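# Swap bottles between cart tray and fridge shelf, close door

## Task

Move the bottle on the cart's top tray onto the refrigerator shelf, standing upright in the spot the shelf's bottle occupied at the start; place that original shelf bottle upright in the tray; finally close the refrigerator door completely. The task fails if a glass bottle drops a long way, if the fridge door is swung open or closed violently, or if the robot falls or ends up tilted. Anything held in place only by the robot at the end does not count.

## Robot and tools

Robot: a Hello Robot Stretch 4, about 1.6 m tall. It has an omni-wheel base (rim within 0.23 m of the base origin), a lift on a mast, a single arm that telescopes forward, a three-joint wrist and a two-finger gripper. Cameras on the robot: head_camera, head_left_camera, head_right_camera, wrist_camera. Loose objects may occasionally get a short nudge from outside.

Frames: the base frame sits on the floor below the base centre, x ahead, y to the left, z up. hand_pose is reported in it: a point between the open fingertips; with all wrist joints at zero its axes line up with the base frame. Its printed position may be slightly wrong. The odometry frame is the base frame as it was when the scene began; base_odometry counts wheel rotation only (slip is counted as motion), heading runs -3.142 to 3.142, positive to the left.

execute_actions: argument actions is a list holding one action or nothing (empty list = just report state and images). Argument cameras lists which images to return (head_camera, head_left_camera, head_right_camera, wrist_camera or all; omitted/null/["all"] gives every camera, [] gives none; the pictures line gives the image order). An action contains base, joints, or both, plus optional pace and contact_limits; alternatively end_of_arm on its own. All motions in one action start at once and may finish at different times.
- base: exactly one relative command, an offset from where the base last reported itself. translate_m: straight drive in metres, forward positive, -2 to 2. strafe_m: sideways in metres, left positive, -2 to 2. rotate_rad: turn in place, radians, counter-clockwise (left) positive, -3.2 to 3.2.
- joints: an object of absolute joint targets by name (not offsets). lift_m 0 to 1.2 m; arm_m 0 to 0.55 m extension; wrist_yaw_rad -1.134 to 4.276 (0 points forward, positive turns left, 3.14 is stowed back, above 3.4 the arm may obstruct); wrist_pitch_rad -1.117 to 4.259 (0 level, 1.57 pointing down); wrist_roll_rad -1.117 to 4.259 (0 keeps fingers at equal height, positive rotates clockwise viewed from behind); gripper_m -0.038 to 0.141 m fingertip gap (negative presses fingers together). Done tolerances: lift and arm ±0.004, yaw and roll ±0.02, pitch ±0.05, gripper ±0.004. A joint target outside its range gets clipped and reported; any other bad value or unknown key rejects the whole call.
- pace: "slow", "default", "fast", "max". Base speed 0.1/0.3/0.4/0.6 m/s and turning 1/2/3/4 rad/s respectively; with the lift above 0.2 these are further reduced, down to 0.3 m/s and 1 rad/s at lift 1.2. Wrist speed is the same at every pace.
- contact_limits: e.g. {"arm_m": 0.15}, 0 (gentlest) to 0.75 (firmest), default 0.5; the arm halts when it pushes beyond this.
- end_of_arm: "enable_torque" re-energises wrist or gripper motors that have shut off; they then hold their current position.
Any action lasts at most 15 s. A joint or the base left out of an action may still be driving toward an earlier target without the status saying so. If a result reports a stop, the remaining execute_actions, wait and finished_scene calls in that same reply are skipped.

wait: seconds (0 to 10); commands nothing and returns state and images. zoom_image: camera plus region [x0, y0, x1, y1] in pixels from the top-left, at most 504 by 504, on that camera's latest full image. finished_scene: scene = the current scene's number; ends the scene permanently once the last command has been held, and reports success.

Result lines: base_status and joint_status tell how each motion of the last accepted action ended: done (for the base, wheels turned the commanded amount even if they slipped), off_target (stopped short, may still push), contact_stop_at_<key> (met something; that part goes slack, a slack lift may sag under load and slack wheels may roll), limit_stop_at_<name> (built-in limit), limit_stop_at_tilt (leaning over 6 degrees; lift, arm and wheels go slack and ignore commands until upright), limit_stop_at_own_body (about to hit itself; moving away is allowed), time_out, torque_fault (a wrist/gripper motor maxed out and went limp; send enable_torque). After these stops the old target is dropped. on_its_own describes uncommanded behaviour; its "held at" is a held target, not the measured position. lidar_m: 12 horizontal distances in metres, 30-degree sectors starting straight ahead and going counter-clockwise (4th left, 7th back, 10th right); "-" means nothing seen or closer than 0.25 m; misses glass, clear plastic, thin legs. wrist_depth_mm: 7x7 grid of median depths, 100 to 2000 mm, from the top left, clear objects omitted, robot body visible. turned_by_wheels vs turned_by_imu differing by more than about 0.1 rad suggests a collision or slip; heading error is roughly their difference. base_tilt in degrees (forward and right positive), with a fixed bias up to about 1.5. motor_effort: percent of maximum, positive toward higher joint values, peak in brackets; readings carry fixed offsets and noise. For wheel_0, wheel_1, wheel_2 positive means turning right. A load in a level gripper pushes wrist_pitch_rad effort away from 0.

Gripping: command gripper_m below the object's width; lower squeezes harder and pulls the object in toward the wrist by up to a third of the shortfall. Neither the reading nor done confirms a grasp; at targets of 0 or above a firm grip shows in gripper effort. Fingertips stuck on a surface: raise the lift.

Cameras: calibration (intrinsics K, distortion, T_world_to_cam mapping the base frame to each camera) is given per camera; head_camera 420x560 pinhole, head fisheye cameras 420x672, wrist_camera 616x392; poses shift with joints and carry small errors, larger for the wrist camera.

Cautions: to unfold at the start, send lift_m 0.4 and wrist_yaw_rad 0 together. Self-collision stops are likely with pitch below -0.2 combined with roll below -0.4 or above 4. Avoid driving or turning with over 1 kg held and arm_m above 0.2, especially at fast paces; strong sustained pushes or pulls, high grippers and high contact limits can tip the robot. Open and close the fridge door gently, never let a glass bottle fall, keep the robot upright, and make sure both bottles stand on their own and the door is fully shut before ending.

Each tool is called as a command line: name --argument value for each argument, lists and objects as JSON in quotes; but a table of rows of numbers goes row by row, as --pt "numbers of a row", without its own name.

## Session

execute_actions --actions '[]'

Scene clock: 0.00 s.
base_odometry: x=+0.000 y=+0.000 heading=+0.000 (m, m, rad; odometry frame)
turned_by_wheels: +0.000 (rad since the last result)
turned_by_imu: +0.000 (rad since the last result)
base_tilt: forward=-0.9 right=+0.1 (deg)
lidar_m: 1.16 1.18 1.41 0.98 0.90 2.98 1.38 2.52 0.95 0.80 0.80 0.95
base_status: not commanded
joint_positions: lift_m=+0.167 arm_m=+0.002 wrist_yaw_rad=+3.180 wrist_pitch_rad=+0.003 wrist_roll_rad=-0.001 gripper_m=+0.057
joint_status: not commanded
motor_effort: lift_m=+19 arm_m=+0 wrist_yaw_rad=-2 wrist_pitch_rad=-8 wrist_roll_rad=-1 gripper_m=-2 wheel_0=+0 wheel_1=+0 wheel_2=+0 (%)
hand_pose: x=-0.1186 y=+0.0762 z=+0.3447 quat_wxyz=(-0.019, -0.001, +0.000, +1.000) (m; base frame)
wrist_depth_mm: - 140 193 - - - - / - 108 139 - - - - / - 110 138 1499 - - - / - 126 150 1921 - - - / 195 1808 - 1863 - - - / 211 1255 200 1308 198 1281 1281 / 215 854 854 112 878 866 891
pictures: head_camera, head_left_camera, head_right_camera, wrist_camera
Images, in order (width x height): head_camera 420x560, head_left_camera 420x672, head_right_camera 420x672, wrist_camera 616x392.

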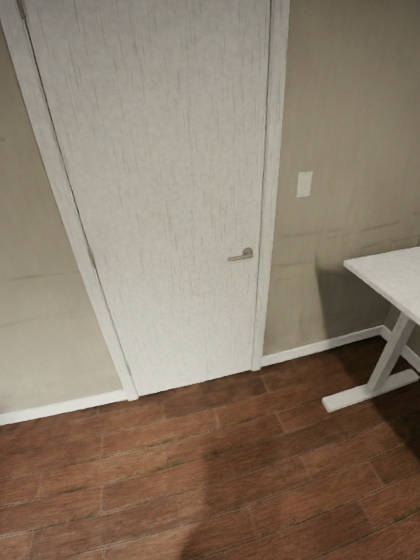

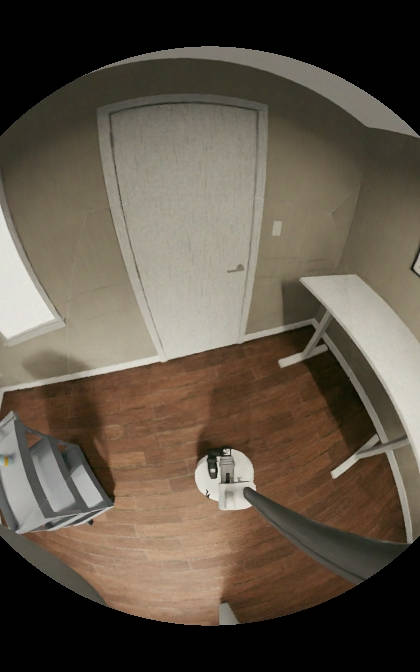

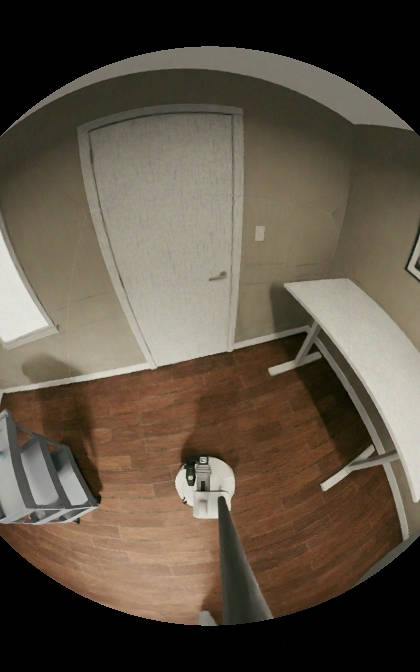

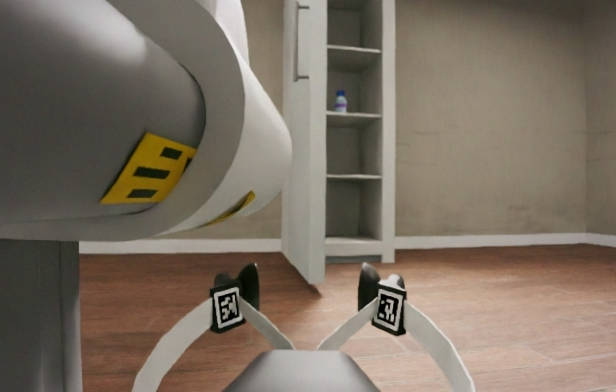

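execute_actions --actions '[{"base":{"rotate_rad":1.75},"joints":{"lift_m":0.85,"wrist_yaw_rad":0,"gripper_m":0.14},"pace":"fast"}]'

Scene clock: 5.63 s.
base_odometry: x=+0.000 y=+0.000 heading=+1.750 (m, m, rad; odometry frame)
turned_by_wheels: +1.750 (rad since the last result)
turned_by_imu: +1.724 (rad since the last result)
base_tilt: forward=-0.9 right=+0.2 (deg)
lidar_m: 0.89 0.98 2.14 1.38 2.53 0.89 0.81 0.83 1.10 1.16 1.20 1.30
base_status: done
joint_positions: lift_m=+0.850 arm_m=+0.002 wrist_yaw_rad=+0.000 wrist_pitch_rad=+0.003 wrist_roll_rad=-0.001 gripper_m=+0.140
joint_status: all done
motor_effort: lift_m=+23(25) arm_m=+0(0) wrist_yaw_rad=-3(7) wrist_pitch_rad=-7(7) wrist_roll_rad=-1(1) gripper_m=+1(5) wheel_0=-1(8) wheel_1=-1(10) wheel_2=+0(9) (%)
hand_pose: x=+0.4615 y=-0.0874 z=+1.0271 quat_wxyz=(+1.000, +0.000, +0.001, +0.000) (m; base frame)
wrist_depth_mm: - - - - - - 1430 / - - - - - - 1464 / - - - - - - 1464 / - - - - - - 1464 / - - - - - - 1430 / - 917 715 854 931 1708 1430 / - - 1160 112 - 1921 1397
pictures: head_camera, head_left_camera, head_right_camera, wrist_camera
camera_calibration (this result's frames):
wrist_camera: T_world_to_cam=[[0.0145922, -0.999882, 0.00479757, -0.09756], [0.000444582, -0.00479159, -0.999988, 1.08408], [0.999893, 0.0145941, 0.000374609, -0.229352], [0, 0, 0, 1]] pos_world=[0.230269, -0.0890068, 1.08462]
Images, in order (width x height): head_camera 420x560, head_left_camera 420x672, head_right_camera 420x672, wrist_camera 616x392.

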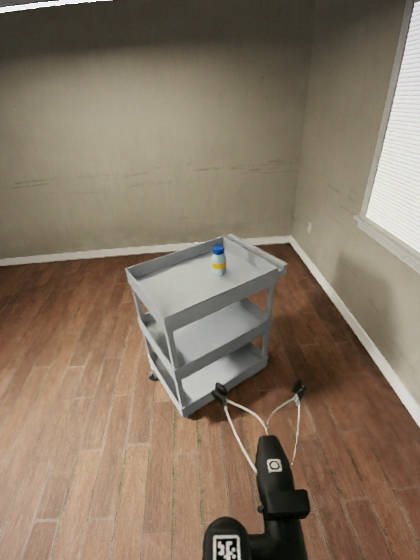

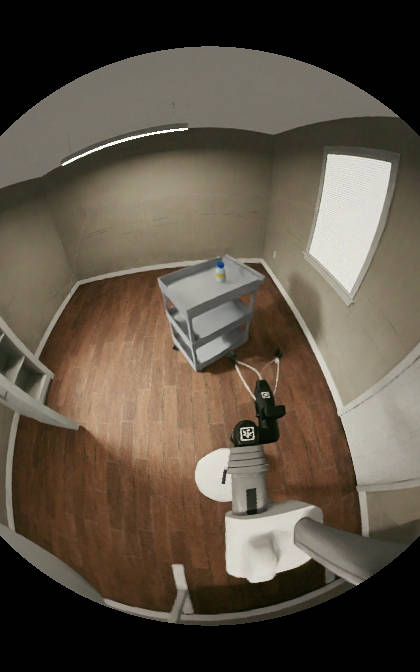

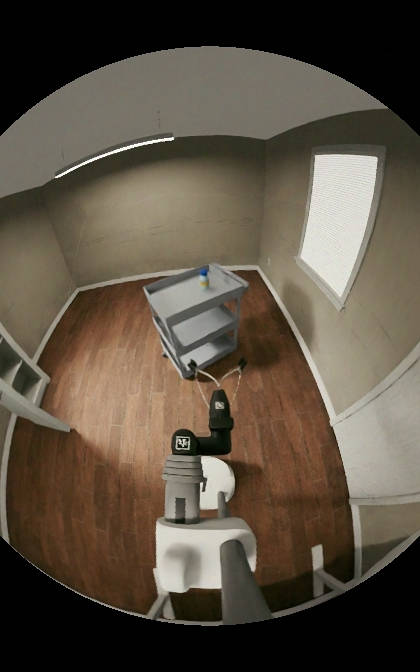

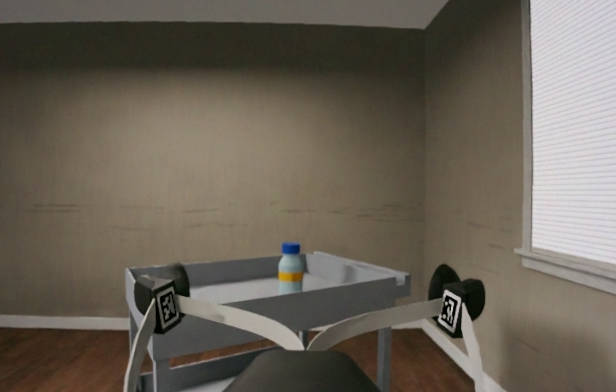

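execute_actions --actions '[{"base":{"rotate_rad":0.045},"joints":{"lift_m":0.8,"wrist_pitch_rad":0.25},"pace":"fast"}]' --cameras '[]'

execute_actions --actions '[{"base":{"translate_m":0.5},"joints":{"arm_m":0.15},"pace":"fast"}]' --cameras '["head_camera","wrist_camera"]'

Scene clock: 16.00 s.
base_odometry: x=+0.000 y=+0.000 heading=+1.795 (m, m, rad; odometry frame)
turned_by_wheels: +0.045 (rad since the last result)
turned_by_imu: +0.046 (rad since the last result)
base_tilt: forward=-0.9 right=+0.1 (deg)
lidar_m: 0.90 1.16 2.11 1.37 2.42 0.89 0.82 0.84 1.14 1.17 1.22 1.24
base_status: done
joint_positions: lift_m=+0.800 arm_m=+0.002 wrist_yaw_rad=+0.000 wrist_pitch_rad=+0.252 wrist_roll_rad=-0.001 gripper_m=+0.140
joint_status: all done
motor_effort: lift_m=+15(21) arm_m=+0(0) wrist_yaw_rad=-2(3) wrist_pitch_rad=-6(4) wrist_roll_rad=-1(1) gripper_m=+0(0) wheel_0=+0(4) wheel_1=+1(2) wheel_2=+0(3) (%)
hand_pose: x=+0.4524 y=-0.0874 z=+0.9066 quat_wxyz=(+0.992, +0.000, +0.126, +0.000) (m; base frame)
wrist_depth_mm: - - - - - - 1537 / - - - - - - 1499 / - - - - - - 1537 / - - 723 831 991 - 1537 / - - 1229 1281 - - 1537 / 1808 1661 788 931 991 1661 1537 / 1464 1430 820 112 1336 1464 1430
pictures: none
No camera images: the call's "cameras" was empty. Leave "cameras" out to get every camera's image.

Scene clock: 18.77 s.
base_odometry: x=-0.111 y=+0.487 heading=+1.795 (m, m, rad; odometry frame)
turned_by_wheels: +0.000 (rad since the last result)
turned_by_imu: -0.001 (rad since the last result)
base_tilt: forward=-0.9 right=+0.1 (deg)
lidar_m: 0.44 0.42 2.73 1.36 2.65 1.40 1.33 1.34 1.22 1.17 1.20 0.63
base_status: done
joint_positions: lift_m=+0.800 arm_m=+0.149 wrist_yaw_rad=+0.000 wrist_pitch_rad=+0.252 wrist_roll_rad=-0.001 gripper_m=+0.140
joint_status: all done
motor_effort: lift_m=+15(15) arm_m=+8(10) wrist_yaw_rad=-3(1) wrist_pitch_rad=-7(7) wrist_roll_rad=+0(2) gripper_m=+2(0) wheel_0=+1(8) wheel_1=+0(6) wheel_2=-1(12) (%)
hand_pose: x=+0.5989 y=-0.0874 z=+0.9065 quat_wxyz=(+0.992, +0.000, +0.126, +0.000) (m; base frame)
wrist_depth_mm: - - - - - - 1464 / - - - - - - 1499 / - - - - - - 1537 / - - 647 421 640 - 1537 / 496 539 559 427 517 445 399 / 394 362 366 407 368 264 324 / 319 314 325 112 237 274 842
pictures: head_camera, wrist_camera
camera_calibration (this result's frames):
wrist_camera: T_world_to_cam=[[0.0152254, -0.999883, 0.0010984, -0.096044], [-0.246351, -0.00481589, -0.969169, 1.08332], [0.969061, 0.0144854, -0.246396, -0.124541], [0, 0, 0, 1]] pos_world=[0.389028, -0.0890117, 1.01934]
Images, in order (width x height): head_camera 420x560, wrist_camera 616x392.

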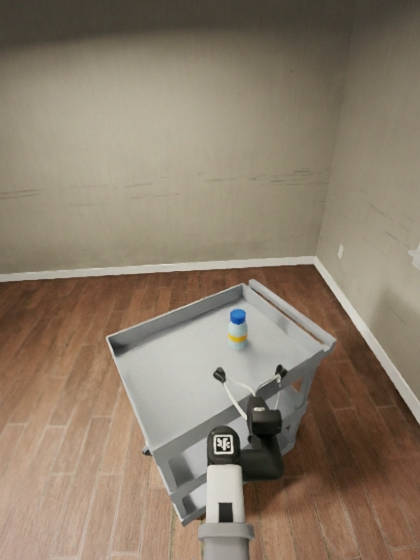

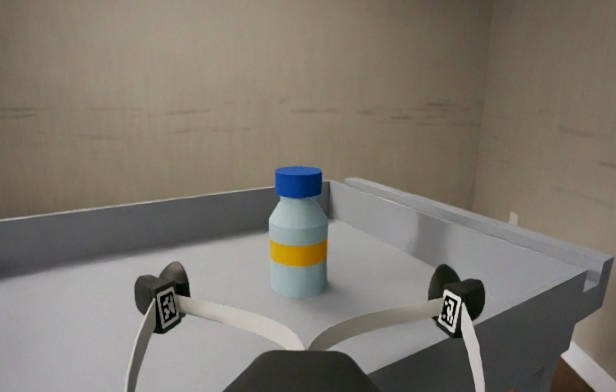

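execute_actions --actions '[{"base":{"strafe_m":0.013},"joints":{"arm_m":0.345,"lift_m":0.76}}]' --cameras '["head_camera","wrist_camera"]'

Scene clock: 23.73 s.
base_odometry: x=-0.124 y=+0.485 heading=+1.795 (m, m, rad; odometry frame)
turned_by_wheels: +0.000 (rad since the last result)
turned_by_imu: -0.005 (rad since the last result)
base_tilt: forward=-0.9 right=+0.1 (deg)
lidar_m: 0.52 0.51 2.71 1.32 2.62 1.41 1.31 1.33 1.21 1.17 1.23 0.77
base_status: done
joint_positions: lift_m=+0.760 arm_m=+0.344 wrist_yaw_rad=+0.000 wrist_pitch_rad=+0.252 wrist_roll_rad=-0.001 gripper_m=+0.140
joint_status: all done
motor_effort: lift_m=+14(15) arm_m=+8(16) wrist_yaw_rad=-3(37) wrist_pitch_rad=-7(22) wrist_roll_rad=+1(2) gripper_m=+0(1) wheel_0=+1(1) wheel_1=+1(8) wheel_2=-2(15) (%)
hand_pose: x=+0.7939 y=-0.0874 z=+0.8665 quat_wxyz=(+0.992, -0.001, +0.126, +0.000) (m; base frame)
wrist_depth_mm: 1808 1921 1863 1863 1863 1863 1430 / 1863 1983 1921 1983 - 1921 1464 / - - - - - - 1499 / - 504 549 554 504 1756 1430 / 427 452 421 357 439 373 320 / 324 296 300 334 300 298 255 / 259 258 266 112 260 175 206
pictures: head_camera, wrist_camera
camera_calibration (this result's frames):
wrist_camera: T_world_to_cam=[[0.0153908, -0.99988, 0.00171547, -0.099633], [-0.246547, -0.00545771, -0.969116, 1.09267], [0.969009, 0.0144926, -0.246601, -0.323114], [0, 0, 0, 1]] pos_world=[0.584028, -0.0889749, 0.979414]
Images, in order (width x height): head_camera 420x560, wrist_camera 616x392.

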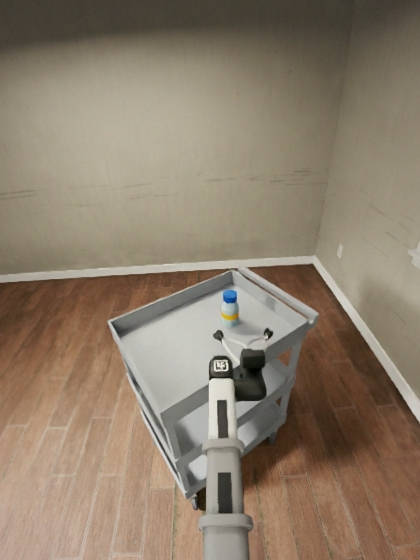

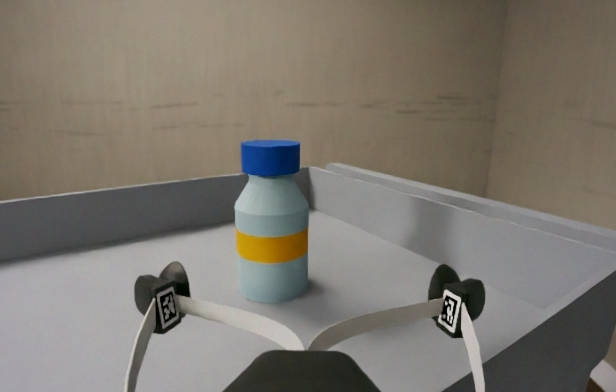

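execute_actions --actions '[{"joints":{"lift_m":0.87,"wrist_pitch_rad":0.4}}]' --cameras '[]'

execute_actions --actions '[{"base":{"strafe_m":0.036},"joints":{"arm_m":0.44,"wrist_pitch_rad":0.55,"lift_m":0.86}}]' --cameras '["head_camera","wrist_camera"]'

Scene clock: 31.60 s.
base_odometry: x=-0.124 y=+0.485 heading=+1.795 (m, m, rad; odometry frame)
turned_by_wheels: +0.000 (rad since the last result)
turned_by_imu: +0.002 (rad since the last result)
base_tilt: forward=-0.9 right=+0.1 (deg)
lidar_m: 0.53 0.50 2.71 1.33 2.64 1.41 1.32 1.36 1.24 1.16 1.24 0.76
base_status: not commanded
joint_positions: lift_m=+0.870 arm_m=+0.344 wrist_yaw_rad=+0.000 wrist_pitch_rad=+0.402 wrist_roll_rad=-0.001 gripper_m=+0.140
joint_status: all done
motor_effort: lift_m=+23(24) arm_m=+6(8) wrist_yaw_rad=-3(15) wrist_pitch_rad=-6(50) wrist_roll_rad=+1(14) gripper_m=+1(1) wheel_0=+1(1) wheel_1=+1(1) wheel_2=+0(1) (%)
hand_pose: x=+0.7803 y=-0.0874 z=+0.9350 quat_wxyz=(+0.980, -0.001, +0.200, +0.000) (m; base frame)
wrist_depth_mm: 1863 1808 1863 1863 1921 1921 1464 / 1921 1921 1921 - 1983 1983 1499 / - - - - - - 1537 / - - 580 615 559 - 1499 / 462 496 500 382 484 410 1397 / 407 379 379 382 382 353 336 / 342 340 349 112 342 340 303
pictures: none
No camera images: the call's "cameras" was empty. Leave "cameras" out to get every camera's image.

Scene clock: 32.87 s.
base_odometry: x=-0.159 y=+0.477 heading=+1.795 (m, m, rad; odometry frame)
turned_by_wheels: +0.000 (rad since the last result)
turned_by_imu: +0.000 (rad since the last result)
base_tilt: forward=-0.9 right=+0.1 (deg)
lidar_m: 0.52 0.52 2.64 1.31 2.60 1.38 1.34 1.37 1.26 1.21 1.25 0.76
base_status: done
joint_positions: lift_m=+0.860 arm_m=+0.439 wrist_yaw_rad=+0.000 wrist_pitch_rad=+0.552 wrist_roll_rad=-0.001 gripper_m=+0.140
joint_status: all done
motor_effort: lift_m=+14(20) arm_m=+8(8) wrist_yaw_rad=-3(2) wrist_pitch_rad=-6(6) wrist_roll_rad=+1(1) gripper_m=+0(1) wheel_0=+0(10) wheel_1=-1(8) wheel_2=-1(1) (%)
hand_pose: x=+0.8552 y=-0.0874 z=+0.8873 quat_wxyz=(+0.962, -0.001, +0.272, +0.000) (m; base frame)
wrist_depth_mm: 1808 1756 1756 1756 1708 1808 1537 / 1921 1921 1921 1921 1921 1921 1576 / - - - 517 504 - 1576 / 389 421 469 244 445 382 1397 / 382 392 397 263 392 362 310 / 325 306 307 285 307 307 312 / 281 279 285 112 282 281 286
pictures: head_camera, wrist_camera
camera_calibration (this result's frames):
wrist_camera: T_world_to_cam=[[0.0152721, -0.999879, -0.00288814, -0.0964129], [-0.521455, -0.00550002, -0.853261, 1.26024], [0.853142, 0.0145371, -0.521476, -0.0343947], [0, 0, 0, 1]] pos_world=[0.687973, -0.0889699, 1.0571]
Images, in order (width x height): head_camera 420x560, wrist_camera 616x392.

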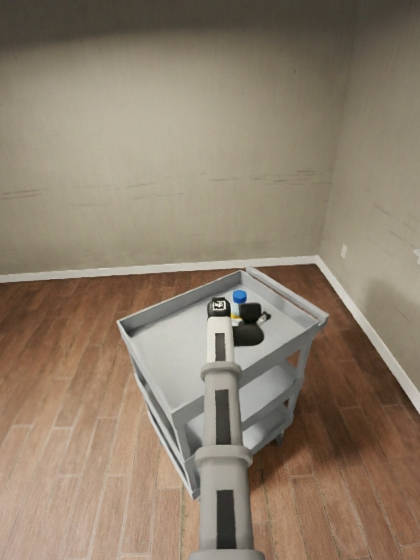

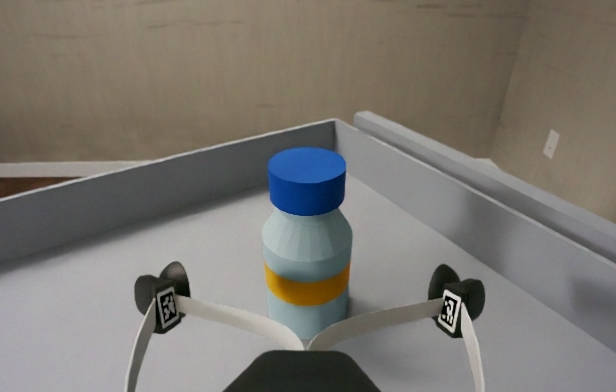

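execute_actions --actions '[{"joints":{"arm_m":0.495,"lift_m":0.838}}]' --cameras '["wrist_camera"]'

execute_actions --actions '[{"joints":{"gripper_m":0.02}}]' --cameras '["wrist_camera"]'

Scene clock: 42.87 s.
base_odometry: x=-0.159 y=+0.477 heading=+1.795 (m, m, rad; odometry frame)
turned_by_wheels: +0.000 (rad since the last result)
turned_by_imu: +0.002 (rad since the last result)
base_tilt: forward=-0.8 right=+0.2 (deg)
lidar_m: 0.50 0.52 2.66 1.29 2.61 1.43 1.35 1.36 1.28 1.22 1.26 0.75
base_status: not commanded
joint_positions: lift_m=+0.838 arm_m=+0.494 wrist_yaw_rad=+0.000 wrist_pitch_rad=+0.552 wrist_roll_rad=-0.001 gripper_m=+0.140
joint_status: all done
motor_effort: lift_m=+14(14) arm_m=+8(9) wrist_yaw_rad=-3(3) wrist_pitch_rad=-6(6) wrist_roll_rad=+1(1) gripper_m=+1(0) wheel_0=+0(0) wheel_1=-1(1) wheel_2=-1(1) (%)
hand_pose: x=+0.9102 y=-0.0874 z=+0.8653 quat_wxyz=(+0.962, -0.001, +0.272, +0.000) (m; base frame)
wrist_depth_mm: 1708 1756 1708 1708 1708 1756 1499 / 1808 1921 1863 1921 1863 1863 1537 / - - 1983 469 442 1983 1537 / 342 373 415 185 407 342 330 / 343 359 359 199 359 332 278 / 298 281 283 202 282 279 282 / 256 255 257 112 257 256 262
pictures: wrist_camera
camera_calibration (this result's frames):
wrist_camera: T_world_to_cam=[[0.0152248, -0.99988, -0.00288985, -0.0972832], [-0.521553, -0.0054756, -0.853201, 1.27017], [0.853083, 0.0144971, -0.521574, -0.0926383], [0, 0, 0, 1]] pos_world=[0.742969, -0.0889736, 1.03511]
Images, in order (width x height): wrist_camera 616x392.

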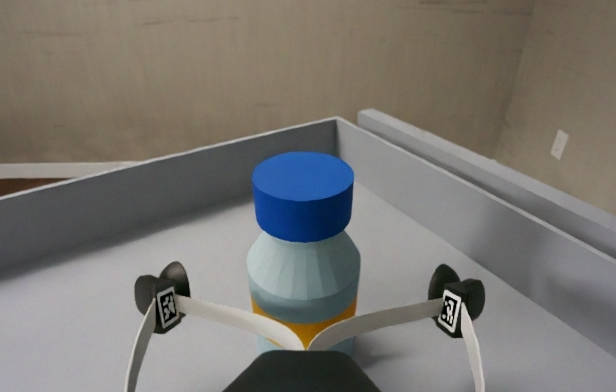

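Scene clock: 45.03 s.
base_odometry: x=-0.159 y=+0.477 heading=+1.795 (m, m, rad; odometry frame)
turned_by_wheels: +0.000 (rad since the last result)
turned_by_imu: +0.001 (rad since the last result)
base_tilt: forward=-0.9 right=+0.1 (deg)
lidar_m: 0.49 0.52 2.69 1.31 2.60 1.40 1.34 1.38 1.28 1.21 1.25 0.73
base_status: not commanded
joint_positions: lift_m=+0.838 arm_m=+0.494 wrist_yaw_rad=+0.000 wrist_pitch_rad=+0.555 wrist_roll_rad=-0.001 gripper_m=+0.021
joint_status: all done
motor_effort: lift_m=+15(15) arm_m=+8(8) wrist_yaw_rad=-3(6) wrist_pitch_rad=-16(16) wrist_roll_rad=+1(1) gripper_m=-24(24) wheel_0=+0(0) wheel_1=-1(1) wheel_2=-1(1) (%)
hand_pose: x=+0.9097 y=-0.0874 z=+0.8644 quat_wxyz=(+0.962, -0.001, +0.274, +0.000) (m; base frame)
wrist_depth_mm: 1661 1708 1756 1756 1708 1808 1499 / 1808 1921 1863 1863 1921 1863 1537 / - - 445 449 436 1983 1537 / 345 375 415 173 397 340 325 / 342 353 353 187 355 329 279 / 294 297 193 191 192 296 283 / 254 246 254 112 254 245 258
pictures: wrist_camera
camera_calibration (this result's frames):
wrist_camera: T_world_to_cam=[[0.0152671, -0.999879, -0.00294709, -0.0972534], [-0.524513, -0.00549933, -0.851385, 1.27021], [0.851266, 0.0145439, -0.524534, -0.0884766], [0, 0, 0, 1]] pos_world=[0.743045, -0.0889696, 1.03474]
Images, in order (width x height): wrist_camera 616x392.

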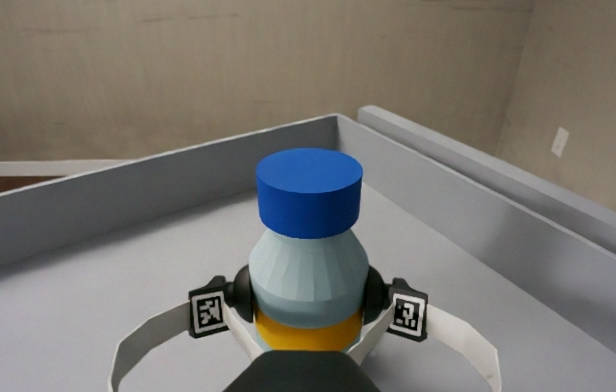

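execute_actions --actions '[{"joints":{"lift_m":0.96}}]' --cameras '[]'

execute_actions --actions '[{"base":{"rotate_rad":1.55},"joints":{"arm_m":0.0},"pace":"slow"}]' --cameras '[]'

execute_actions --actions '[{"base":{"translate_m":0.8}}]'

Scene clock: 52.30 s.
base_odometry: x=-0.159 y=+0.477 heading=+1.795 (m, m, rad; odometry frame)
turned_by_wheels: +0.000 (rad since the last result)
turned_by_imu: +0.002 (rad since the last result)
base_tilt: forward=-0.9 right=+0.1 (deg)
lidar_m: 0.52 0.53 2.68 1.31 2.60 1.42 1.33 1.33 1.28 1.22 1.27 0.75
base_status: not commanded
joint_positions: lift_m=+0.960 arm_m=+0.494 wrist_yaw_rad=+0.000 wrist_pitch_rad=+0.555 wrist_roll_rad=-0.001 gripper_m=+0.021
joint_status: all done
motor_effort: lift_m=+24(26) arm_m=+8(8) wrist_yaw_rad=-3(3) wrist_pitch_rad=-16(17) wrist_roll_rad=+0(1) gripper_m=-26(25) wheel_0=+0(0) wheel_1=+0(0) wheel_2=-1(1) (%)
hand_pose: x=+0.9097 y=-0.0874 z=+0.9856 quat_wxyz=(+0.962, -0.001, +0.274, +0.000) (m; base frame)
wrist_depth_mm: 1708 1708 1756 1756 1756 1756 1499 / 1863 1863 1921 1863 1808 1863 1537 / - - - 1983 - - 1576 / - - - 172 - - 1537 / 1708 1708 477 188 462 1618 1576 / 389 424 193 192 192 377 1366 / 384 375 387 112 384 332 329
pictures: none
No camera images: the call's "cameras" was empty. Leave "cameras" out to get every camera's image.

Scene clock: 58.50 s.
base_odometry: x=-0.159 y=+0.476 heading=-2.938 (m, m, rad; odometry frame)
turned_by_wheels: +1.550 (rad since the last result)
turned_by_imu: +1.527 (rad since the last result)
base_tilt: forward=-0.9 right=+0.2 (deg)
lidar_m: 0.43 2.58 1.42 1.32 1.36 1.27 1.21 1.25 0.77 0.50 0.49 2.63
base_status: done
joint_positions: lift_m=+0.960 arm_m=+0.003 wrist_yaw_rad=+0.000 wrist_pitch_rad=+0.555 wrist_roll_rad=-0.001 gripper_m=+0.021
joint_status: all done
joint sent to its limit — the command would take arm_m past its lower limit, so that joint was sent only as far as its limit.
motor_effort: lift_m=+24(24) arm_m=-7(6) wrist_yaw_rad=-2(4) wrist_pitch_rad=-16(17) wrist_roll_rad=+0(1) gripper_m=-24(24) wheel_0=+0(8) wheel_1=-2(4) wheel_2=+0(7) (%)
hand_pose: x=+0.4195 y=-0.0874 z=+0.9856 quat_wxyz=(+0.962, -0.001, +0.274, +0.000) (m; base frame)
wrist_depth_mm: - - 1255 1983 - - - / - - 1255 - - - - / - - 1537 - - - - / - - 1499 172 - - - / 1708 1708 1708 188 1756 1756 1708 / 1397 1464 193 193 193 1430 1430 / 1255 1182 1255 112 1255 1205 1255
pictures: none
No camera images: the call's "cameras" was empty. Leave "cameras" out to get every camera's image.

Scene clock: 62.73 s.
base_odometry: x=-0.943 y=+0.315 heading=-2.938 (m, m, rad; odometry frame)
turned_by_wheels: +0.000 (rad since the last result)
turned_by_imu: -0.001 (rad since the last result)
base_tilt: forward=-0.9 right=+0.1 (deg)
lidar_m: 0.43 0.52 2.29 1.42 1.43 1.88 2.01 0.80 0.79 2.55 2.63 1.26
base_status: done
joint_positions: lift_m=+0.960 arm_m=+0.003 wrist_yaw_rad=+0.000 wrist_pitch_rad=+0.556 wrist_roll_rad=-0.001 gripper_m=+0.021
joint_status: not commanded
motor_effort: lift_m=+24(24) arm_m=-8(7) wrist_yaw_rad=-3(3) wrist_pitch_rad=-16(16) wrist_roll_rad=+1(1) gripper_m=-25(24) wheel_0=+0(3) wheel_1=+0(3) wheel_2=+0(7) (%)
hand_pose: x=+0.4195 y=-0.0874 z=+0.9856 quat_wxyz=(+0.962, -0.001, +0.274, +0.000) (m; base frame)
wrist_depth_mm: 397 591 1160 1229 976 1397 1397 / 384 597 946 1118 1008 1499 1499 / 384 591 1118 1366 1205 1661 1661 / 384 591 1078 172 1205 1808 1808 / 382 585 1098 188 1576 1661 1661 / 392 525 193 192 193 1464 1464 / 433 484 1042 112 1229 1205 1205
pictures: head_camera, head_left_camera, head_right_camera, wrist_camera
camera_calibration (this result's frames):
wrist_camera: T_world_to_cam=[[0.0151913, -0.99988, -0.0029526, -0.0893928], [-0.524627, -0.00545681, -0.851315, 1.11629], [0.851197, 0.0144816, -0.524647, 0.392559], [0, 0, 0, 1]] pos_world=[0.25285, -0.0889755, 1.15601]
Images, in order (width x height): head_camera 420x560, head_left_camera 420x672, head_right_camera 420x672, wrist_camera 616x392.

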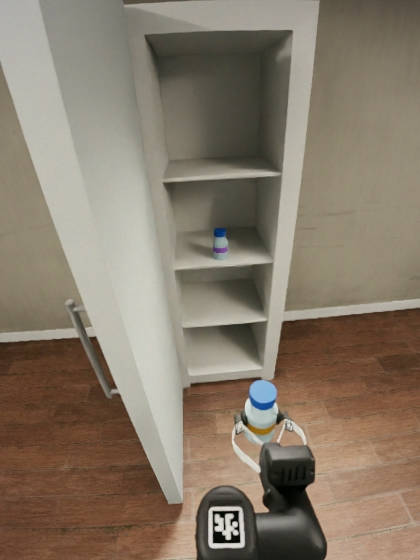

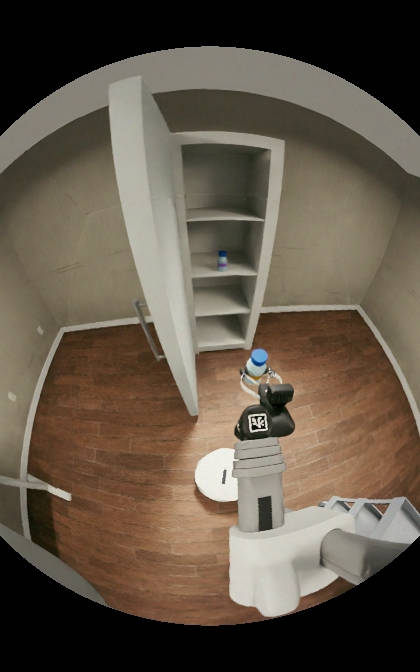

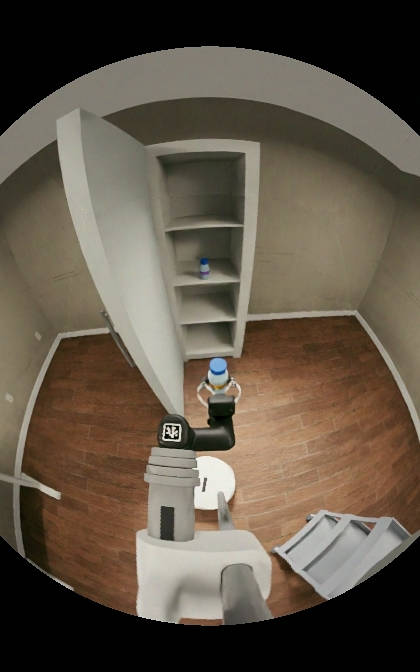

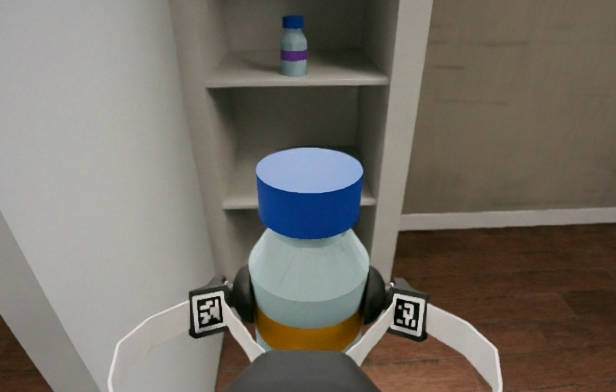

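execute_actions --actions '[{"base":{"strafe_m":-0.1},"joints":{"lift_m":0.98}}]' --cameras '[]'

execute_actions --actions '[{"base":{"translate_m":0.42},"joints":{"arm_m":0.25}}]'

Scene clock: 70.50 s.
base_odometry: x=-0.963 y=+0.413 heading=-2.938 (m, m, rad; odometry frame)
turned_by_wheels: +0.000 (rad since the last result)
turned_by_imu: +0.002 (rad since the last result)
base_tilt: forward=-0.9 right=+0.1 (deg)
lidar_m: 0.41 0.56 2.31 1.50 1.53 2.02 2.02 0.72 0.76 2.45 2.51 1.85
base_status: done
joint_positions: lift_m=+0.980 arm_m=+0.003 wrist_yaw_rad=+0.000 wrist_pitch_rad=+0.556 wrist_roll_rad=-0.001 gripper_m=+0.021
joint_status: all done
motor_effort: lift_m=+24(24) arm_m=-7(8) wrist_yaw_rad=-2(1) wrist_pitch_rad=-17(17) wrist_roll_rad=+1(1) gripper_m=-24(25) wheel_0=+0(6) wheel_1=+1(6) wheel_2=+0(1) (%)
hand_pose: x=+0.4195 y=-0.0874 z=+1.0056 quat_wxyz=(+0.962, -0.001, +0.274, +0.000) (m; base frame)
wrist_depth_mm: 544 820 1205 1255 1336 1397 1430 / 525 820 1098 1205 1464 1499 1537 / 525 820 1397 1366 1618 1576 1661 / 530 809 1205 172 1808 1808 1863 / 525 809 1308 187 1756 1708 1756 / 517 732 193 191 192 1464 1430 / 525 668 1255 112 1255 1229 1255
pictures: none
No camera images: the call's "cameras" was empty. Leave "cameras" out to get every camera's image.

Scene clock: 73.40 s.
base_odometry: x=-1.374 y=+0.328 heading=-2.938 (m, m, rad; odometry frame)
turned_by_wheels: +0.000 (rad since the last result)
turned_by_imu: +0.000 (rad since the last result)
base_tilt: forward=-0.9 right=+0.2 (deg)
lidar_m: 0.67 0.43 0.30 0.34 1.67 2.05 2.42 1.06 2.61 2.43 2.04 0.80
base_status: done
joint_positions: lift_m=+0.980 arm_m=+0.249 wrist_yaw_rad=+0.000 wrist_pitch_rad=+0.555 wrist_roll_rad=-0.001 gripper_m=+0.021
joint_status: all done
motor_effort: lift_m=+24(24) arm_m=+8(9) wrist_yaw_rad=-3(1) wrist_pitch_rad=-16(17) wrist_roll_rad=+1(0) gripper_m=-25(24) wheel_0=-1(5) wheel_1=-1(5) wheel_2=+2(8) (%)
hand_pose: x=+0.6647 y=-0.0874 z=+1.0057 quat_wxyz=(+0.962, -0.001, +0.274, +0.000) (m; base frame)
wrist_depth_mm: 559 647 647 654 347 259 798 / 539 676 707 699 353 281 854 / 544 377 654 654 359 310 931 / 488 459 455 172 347 351 1025 / 404 418 418 188 375 1118 1160 / 535 750 193 191 192 1255 1308 / 530 668 691 112 473 1229 1255
pictures: head_camera, head_left_camera, head_right_camera, wrist_camera
camera_calibration (this result's frames):
wrist_camera: T_world_to_cam=[[0.0152094, -0.99988, -0.00295279, -0.0930662], [-0.52452, -0.00546435, -0.851381, 1.26201], [0.851263, 0.0144978, -0.52454, 0.194179], [0, 0, 0, 1]] pos_world=[0.498067, -0.0889742, 1.17603]
Images, in order (width x height): head_camera 420x560, head_left_camera 420x672, head_right_camera 420x672, wrist_camera 616x392.

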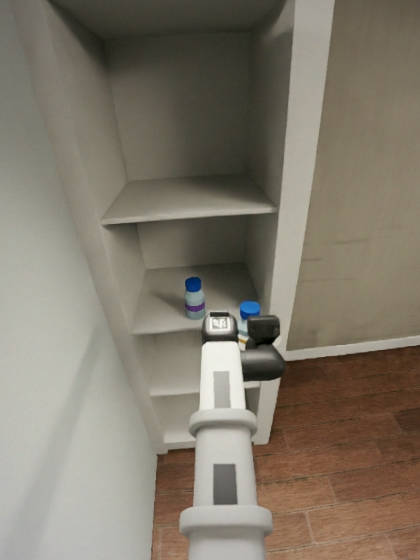

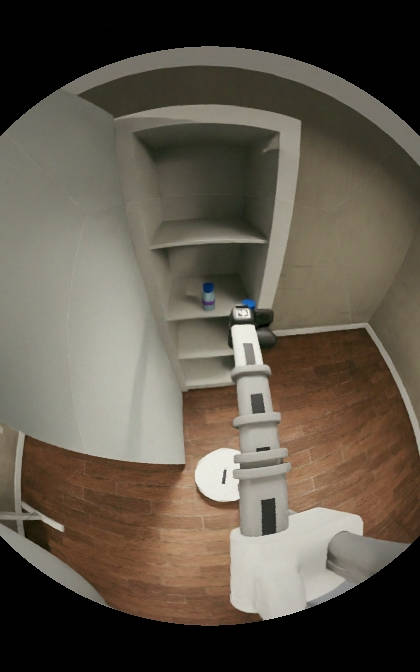

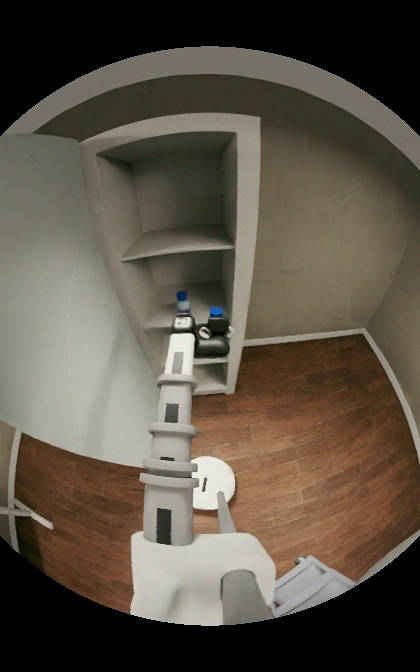

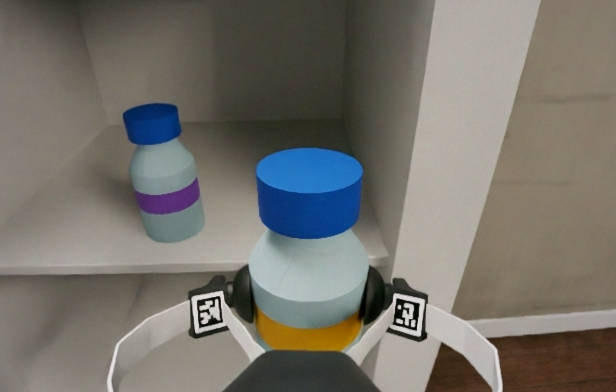

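execute_actions --actions '[{"base":{"rotate_rad":0.027},"joints":{"arm_m":0.51,"lift_m":0.96}}]' --cameras '["wrist_camera"]'

execute_actions --actions '[{"joints":{"lift_m":0.94},"pace":"slow"}]' --cameras '["wrist_camera","head_camera"]'

Scene clock: 82.87 s.
base_odometry: x=-1.374 y=+0.328 heading=-2.911 (m, m, rad; odometry frame)
turned_by_wheels: +0.027 (rad since the last result)
turned_by_imu: +0.029 (rad since the last result)
base_tilt: forward=-0.9 right=+0.1 (deg)
lidar_m: 0.76 0.42 0.30 0.34 1.68 2.13 2.42 1.07 2.56 2.42 1.98 0.79
base_status: done
joint_positions: lift_m=+0.960 arm_m=+0.509 wrist_yaw_rad=+0.000 wrist_pitch_rad=+0.555 wrist_roll_rad=-0.001 gripper_m=+0.021
joint_status: all done
motor_effort: lift_m=+15(23) arm_m=+8(9) wrist_yaw_rad=-3(7) wrist_pitch_rad=-16(18) wrist_roll_rad=+1(1) gripper_m=-25(25) wheel_0=+1(4) wheel_1=+0(3) wheel_2=-1(4) (%)
hand_pose: x=+0.9247 y=-0.0874 z=+0.9863 quat_wxyz=(+0.962, -0.001, +0.274, +0.000) (m; base frame)
wrist_depth_mm: 407 410 410 413 382 196 - / 436 439 442 445 387 199 150 / 466 480 484 469 392 200 151 / 462 466 462 172 351 200 151 / 370 373 375 188 347 201 152 / 176 312 193 192 191 188 151 / 164 259 267 112 268 164 -
pictures: wrist_camera
camera_calibration (this result's frames):
wrist_camera: T_world_to_cam=[[0.0153145, -0.999878, -0.00295542, -0.0971457], [-0.52453, -0.00551742, -0.851374, 1.38193], [0.851254, 0.0145886, -0.524551, -0.0372381], [0, 0, 0, 1]] pos_world=[0.758049, -0.088966, 1.15672]
Images, in order (width x height): wrist_camera 616x392.

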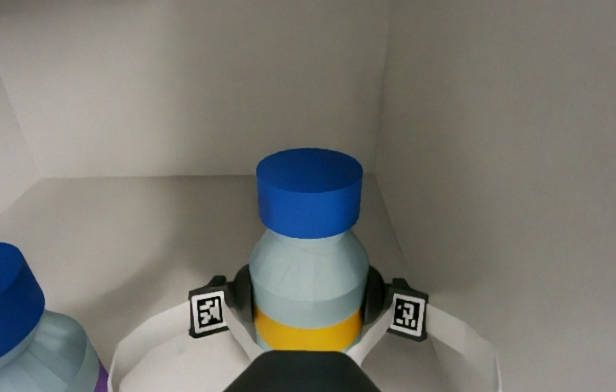

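Scene clock: 83.80 s.
base_odometry: x=-1.374 y=+0.328 heading=-2.911 (m, m, rad; odometry frame)
turned_by_wheels: +0.000 (rad since the last result)
turned_by_imu: +0.000 (rad since the last result)
base_tilt: forward=-0.9 right=+0.2 (deg)
lidar_m: 0.76 0.44 0.29 0.34 1.68 2.12 2.43 1.06 2.58 2.43 2.02 0.80
base_status: not commanded
joint_positions: lift_m=+0.940 arm_m=+0.509 wrist_yaw_rad=+0.000 wrist_pitch_rad=+0.551 wrist_roll_rad=-0.001 gripper_m=+0.021
joint_status: all done
motor_effort: lift_m=+13(14) arm_m=+8(8) wrist_yaw_rad=-1(1) wrist_pitch_rad=-4(16) wrist_roll_rad=+1(1) gripper_m=-24(24) wheel_0=+1(1) wheel_1=+0(0) wheel_2=-1(1) (%)
hand_pose: x=+0.9252 y=-0.0875 z=+0.9675 quat_wxyz=(+0.962, -0.001, +0.272, +0.000) (m; base frame)
wrist_depth_mm: 407 407 410 410 382 195 - / 436 439 442 449 387 197 149 / 469 477 484 466 389 200 150 / 439 436 436 171 343 200 151 / 347 351 349 187 325 202 151 / 170 291 194 191 192 187 151 / 157 242 251 112 249 164 -
pictures: head_camera, wrist_camera
camera_calibration (this result's frames):
wrist_camera: T_world_to_cam=[[0.0146542, -0.999888, -0.00289474, -0.0968235], [-0.521077, -0.00516591, -0.853494, 1.36509], [0.853384, 0.0140157, -0.521095, -0.0529428], [0, 0, 0, 1]] pos_world=[0.757916, -0.0890187, 1.13723]
Images, in order (width x height): head_camera 420x560, wrist_camera 616x392.

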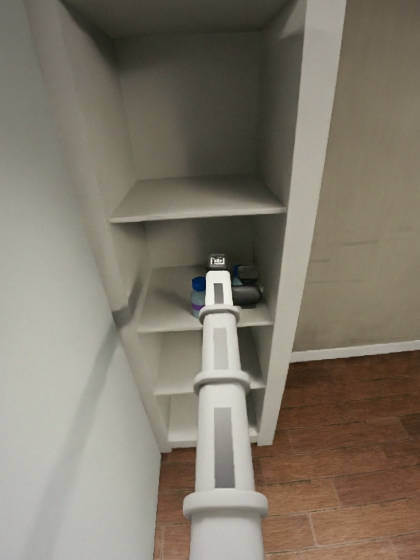

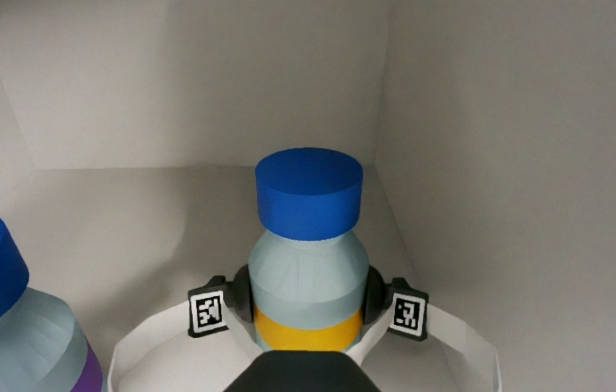

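execute_actions --actions '[{"joints":{"gripper_m":0.095,"lift_m":0.944}}]' --cameras '["wrist_camera"]'

execute_actions --actions '[{"joints":{"arm_m":0.37}}]' --cameras '[]'

execute_actions --actions '[{"base":{"rotate_rad":0.155},"joints":{"gripper_m":0.115}}]' --cameras '["wrist_camera"]'

Scene clock: 90.20 s.
base_odometry: x=-1.374 y=+0.328 heading=-2.911 (m, m, rad; odometry frame)
turned_by_wheels: +0.000 (rad since the last result)
turned_by_imu: +0.002 (rad since the last result)
base_tilt: forward=-0.9 right=+0.2 (deg)
lidar_m: 0.76 0.43 0.28 0.34 1.68 2.11 2.41 1.06 2.56 2.41 1.97 0.79
base_status: not commanded
joint_positions: lift_m=+0.944 arm_m=+0.509 wrist_yaw_rad=+0.000 wrist_pitch_rad=+0.552 wrist_roll_rad=-0.001 gripper_m=+0.095
joint_status: all done
motor_effort: lift_m=+22(22) arm_m=+8(8) wrist_yaw_rad=-2(0) wrist_pitch_rad=-5(9) wrist_roll_rad=+1(1) gripper_m=-2(21) wheel_0=+1(1) wheel_1=+0(0) wheel_2=-1(1) (%)
hand_pose: x=+0.9252 y=-0.0875 z=+0.9707 quat_wxyz=(+0.962, -0.001, +0.272, +0.000) (m; base frame)
wrist_depth_mm: 404 407 410 413 379 196 - / 436 442 442 445 384 198 150 / 469 473 484 466 389 200 150 / 439 439 442 179 345 201 152 / 349 353 355 195 329 202 151 / 173 294 213 202 200 201 151 / 158 243 257 112 253 175 -
pictures: wrist_camera
camera_calibration (this result's frames):
wrist_camera: T_world_to_cam=[[0.0148617, -0.999885, -0.00289894, -0.0969503], [-0.521324, -0.00527457, -0.853343, 1.3679], [0.85323, 0.0141934, -0.521342, -0.0508483], [0, 0, 0, 1]] pos_world=[0.757945, -0.0890024, 1.1405]
Images, in order (width x height): wrist_camera 616x392.

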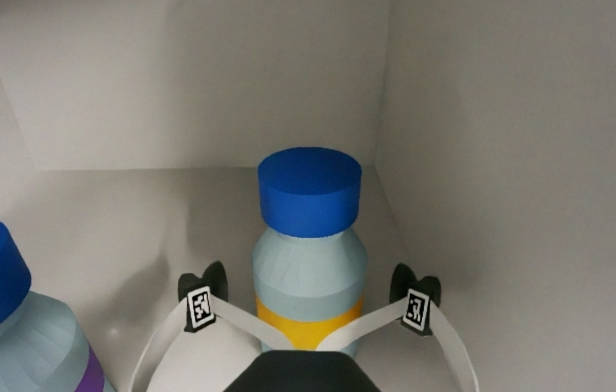

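Scene clock: 91.67 s.
base_odometry: x=-1.374 y=+0.328 heading=-2.911 (m, m, rad; odometry frame)
turned_by_wheels: +0.000 (rad since the last result)
turned_by_imu: +0.001 (rad since the last result)
base_tilt: forward=-0.9 right=+0.1 (deg)
lidar_m: 0.75 0.42 0.28 0.36 1.70 2.10 2.43 1.07 2.56 2.43 1.99 0.80
base_status: not commanded
joint_positions: lift_m=+0.944 arm_m=+0.371 wrist_yaw_rad=+0.000 wrist_pitch_rad=+0.552 wrist_roll_rad=-0.001 gripper_m=+0.095
joint_status: all done
motor_effort: lift_m=+21(22) arm_m=-8(9) wrist_yaw_rad=-2(1) wrist_pitch_rad=-6(6) wrist_roll_rad=+1(0) gripper_m=-1(2) wheel_0=+1(1) wheel_1=+0(0) wheel_2=-1(1) (%)
hand_pose: x=+0.7879 y=-0.0875 z=+0.9706 quat_wxyz=(+0.962, -0.001, +0.273, +0.000) (m; base frame)
wrist_depth_mm: 517 535 530 535 407 210 - / 512 574 569 564 413 212 160 / 477 256 585 314 418 216 166 / 442 255 442 332 402 216 182 / 351 271 355 349 342 216 202 / 293 289 214 296 200 232 227 / 492 274 274 112 373 249 1138
pictures: none
No camera images: the call's "cameras" was empty. Leave "cameras" out to get every camera's image.

Scene clock: 92.70 s.
base_odometry: x=-1.374 y=+0.328 heading=-2.756 (m, m, rad; odometry frame)
turned_by_wheels: +0.155 (rad since the last result)
turned_by_imu: +0.153 (rad since the last result)
base_tilt: forward=-0.9 right=+0.1 (deg)
lidar_m: 0.75 0.35 0.29 1.97 1.68 2.45 1.10 1.07 2.47 2.43 1.71 0.78
base_status: done
joint_positions: lift_m=+0.944 arm_m=+0.371 wrist_yaw_rad=+0.000 wrist_pitch_rad=+0.552 wrist_roll_rad=-0.001 gripper_m=+0.115
joint_status: all done
motor_effort: lift_m=+22(22) arm_m=-7(7) wrist_yaw_rad=-3(3) wrist_pitch_rad=-6(7) wrist_roll_rad=+1(1) gripper_m=+0(1) wheel_0=+1(5) wheel_1=+0(6) wheel_2=+0(5) (%)
hand_pose: x=+0.7879 y=-0.0874 z=+0.9706 quat_wxyz=(+0.962, -0.001, +0.273, +0.000) (m; base frame)
wrist_depth_mm: 312 421 549 535 517 500 375 / 310 433 591 569 559 521 370 / 315 442 569 241 585 286 366 / 324 424 442 249 439 300 359 / 322 355 353 263 351 329 336 / 293 294 206 286 216 285 293 / 336 415 627 112 260 252 256
pictures: wrist_camera
camera_calibration (this result's frames):
wrist_camera: T_world_to_cam=[[0.0152686, -0.999879, -0.00291105, -0.095117], [-0.521683, -0.00548254, -0.853122, 1.29627], [0.853003, 0.0145446, -0.521704, 0.0668213], [0, 0, 0, 1]] pos_world=[0.620699, -0.0889705, 1.14046]
Images, in order (width x height): wrist_camera 616x392.

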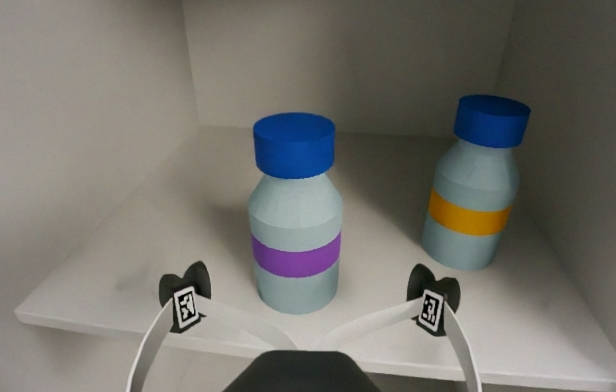

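execute_actions --actions '[{"base":{"rotate_rad":0.012},"joints":{"arm_m":0.438}}]' --cameras '["wrist_camera"]'

execute_actions --actions '[{"joints":{"gripper_m":0.02}}]' --cameras '["wrist_camera"]'

execute_actions --actions '[{"joints":{"lift_m":0.965}}]' --cameras '["wrist_camera"]'

Scene clock: 100.03 s.
base_odometry: x=-1.374 y=+0.328 heading=-2.744 (m, m, rad; odometry frame)
turned_by_wheels: +0.012 (rad since the last result)
turned_by_imu: +0.014 (rad since the last result)
base_tilt: forward=-0.9 right=+0.1 (deg)
lidar_m: 0.75 0.35 0.29 1.77 1.70 2.43 1.09 1.05 2.47 2.41 1.68 0.78
base_status: done
joint_positions: lift_m=+0.944 arm_m=+0.437 wrist_yaw_rad=+0.000 wrist_pitch_rad=+0.552 wrist_roll_rad=-0.001 gripper_m=+0.115
joint_status: all done
motor_effort: lift_m=+21(22) arm_m=+8(7) wrist_yaw_rad=-3(2) wrist_pitch_rad=-6(6) wrist_roll_rad=+1(1) gripper_m=-1(0) wheel_0=+1(2) wheel_1=+1(3) wheel_2=-1(6) (%)
hand_pose: x=+0.8532 y=-0.0874 z=+0.9707 quat_wxyz=(+0.962, -0.001, +0.273, +0.000) (m; base frame)
wrist_depth_mm: 291 392 496 473 455 445 413 / 290 402 521 508 496 477 413 / 297 410 549 549 525 512 226 / 300 399 439 173 439 273 229 / 304 351 353 190 353 256 233 / 286 293 202 193 216 265 278 / 252 251 254 112 253 252 256
pictures: wrist_camera
camera_calibration (this result's frames):
wrist_camera: T_world_to_cam=[[0.0152319, -0.99988, -0.00290982, -0.0960929], [-0.521605, -0.00546312, -0.85317, 1.33034], [0.853051, 0.0145132, -0.521625, 0.0110122], [0, 0, 0, 1]] pos_world=[0.685982, -0.0889734, 1.14047]
Images, in order (width x height): wrist_camera 616x392.

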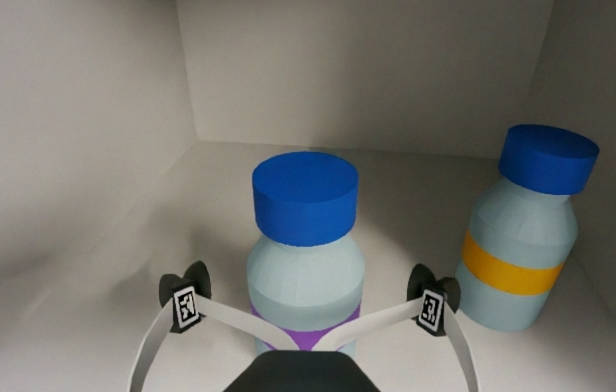

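Scene clock: 101.83 s.
base_odometry: x=-1.374 y=+0.328 heading=-2.744 (m, m, rad; odometry frame)
turned_by_wheels: +0.000 (rad since the last result)
turned_by_imu: +0.001 (rad since the last result)
base_tilt: forward=-0.9 right=+0.1 (deg)
lidar_m: 0.77 0.37 0.30 1.77 1.68 2.44 1.09 1.05 2.46 2.43 1.69 0.75
base_status: not commanded
joint_positions: lift_m=+0.944 arm_m=+0.437 wrist_yaw_rad=+0.000 wrist_pitch_rad=+0.556 wrist_roll_rad=-0.001 gripper_m=+0.021
joint_status: all done
motor_effort: lift_m=+22(22) arm_m=+8(7) wrist_yaw_rad=-2(6) wrist_pitch_rad=-19(19) wrist_roll_rad=+1(1) gripper_m=-23(23) wheel_0=+1(1) wheel_1=+1(1) wheel_2=-1(1) (%)
hand_pose: x=+0.8526 y=-0.0874 z=+0.9696 quat_wxyz=(+0.962, -0.001, +0.275, +0.000) (m; base frame)
wrist_depth_mm: 291 392 488 477 459 445 413 / 290 402 521 512 492 480 410 / 296 410 549 535 521 500 218 / 301 394 433 160 430 274 227 / 304 347 349 176 347 257 233 / 282 290 191 178 189 268 278 / 249 242 250 112 249 240 254
pictures: wrist_camera
camera_calibration (this result's frames):
wrist_camera: T_world_to_cam=[[0.0152068, -0.99988, -0.00297245, -0.0960078], [-0.525171, -0.00545735, -0.850979, 1.33006], [0.850861, 0.0145017, -0.525191, 0.016322], [0, 0, 0, 1]] pos_world=[0.686084, -0.0889744, 1.14014]
Images, in order (width x height): wrist_camera 616x392.

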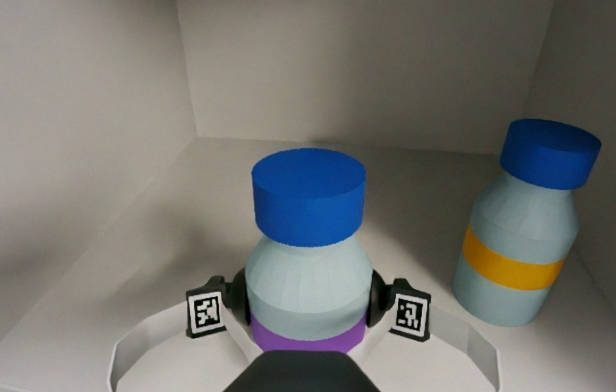

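Scene clock: 102.63 s.
base_odometry: x=-1.374 y=+0.328 heading=-2.744 (m, m, rad; odometry frame)
turned_by_wheels: +0.000 (rad since the last result)
turned_by_imu: +0.000 (rad since the last result)
base_tilt: forward=-0.9 right=+0.2 (deg)
lidar_m: 0.75 0.36 0.28 1.78 1.67 2.45 1.09 1.07 2.48 2.43 1.69 0.78
base_status: not commanded
joint_positions: lift_m=+0.965 arm_m=+0.437 wrist_yaw_rad=+0.000 wrist_pitch_rad=+0.556 wrist_roll_rad=-0.001 gripper_m=+0.021
joint_status: all done
motor_effort: lift_m=+24(26) arm_m=+7(7) wrist_yaw_rad=-3(3) wrist_pitch_rad=-18(19) wrist_roll_rad=+1(0) gripper_m=-24(24) wheel_0=+1(1) wheel_1=+1(1) wheel_2=-1(1) (%)
hand_pose: x=+0.8526 y=-0.0874 z=+0.9904 quat_wxyz=(+0.962, -0.001, +0.275, +0.000) (m; base frame)
wrist_depth_mm: 291 389 484 469 459 442 410 / 290 402 525 512 492 477 413 / 294 413 554 539 535 512 375 / 300 418 466 160 469 283 224 / 304 379 379 176 379 258 243 / 298 315 191 177 189 268 301 / 273 263 271 112 271 263 277
pictures: wrist_camera
camera_calibration (this result's frames):
wrist_camera: T_world_to_cam=[[0.0152066, -0.99988, -0.00297276, -0.0959455], [-0.525192, -0.00545732, -0.850966, 1.34777], [0.850848, 0.0145016, -0.525212, 0.0272769], [0, 0, 0, 1]] pos_world=[0.686087, -0.0889744, 1.16095]
Images, in order (width x height): wrist_camera 616x392.

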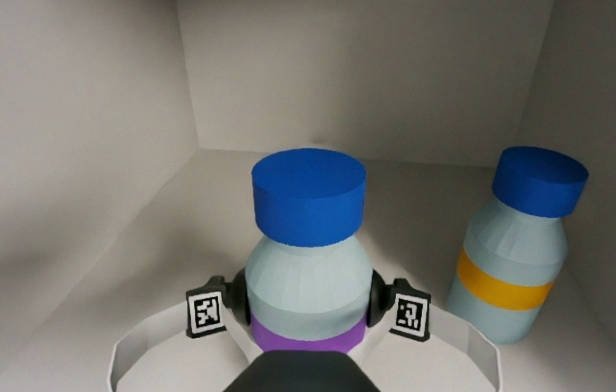

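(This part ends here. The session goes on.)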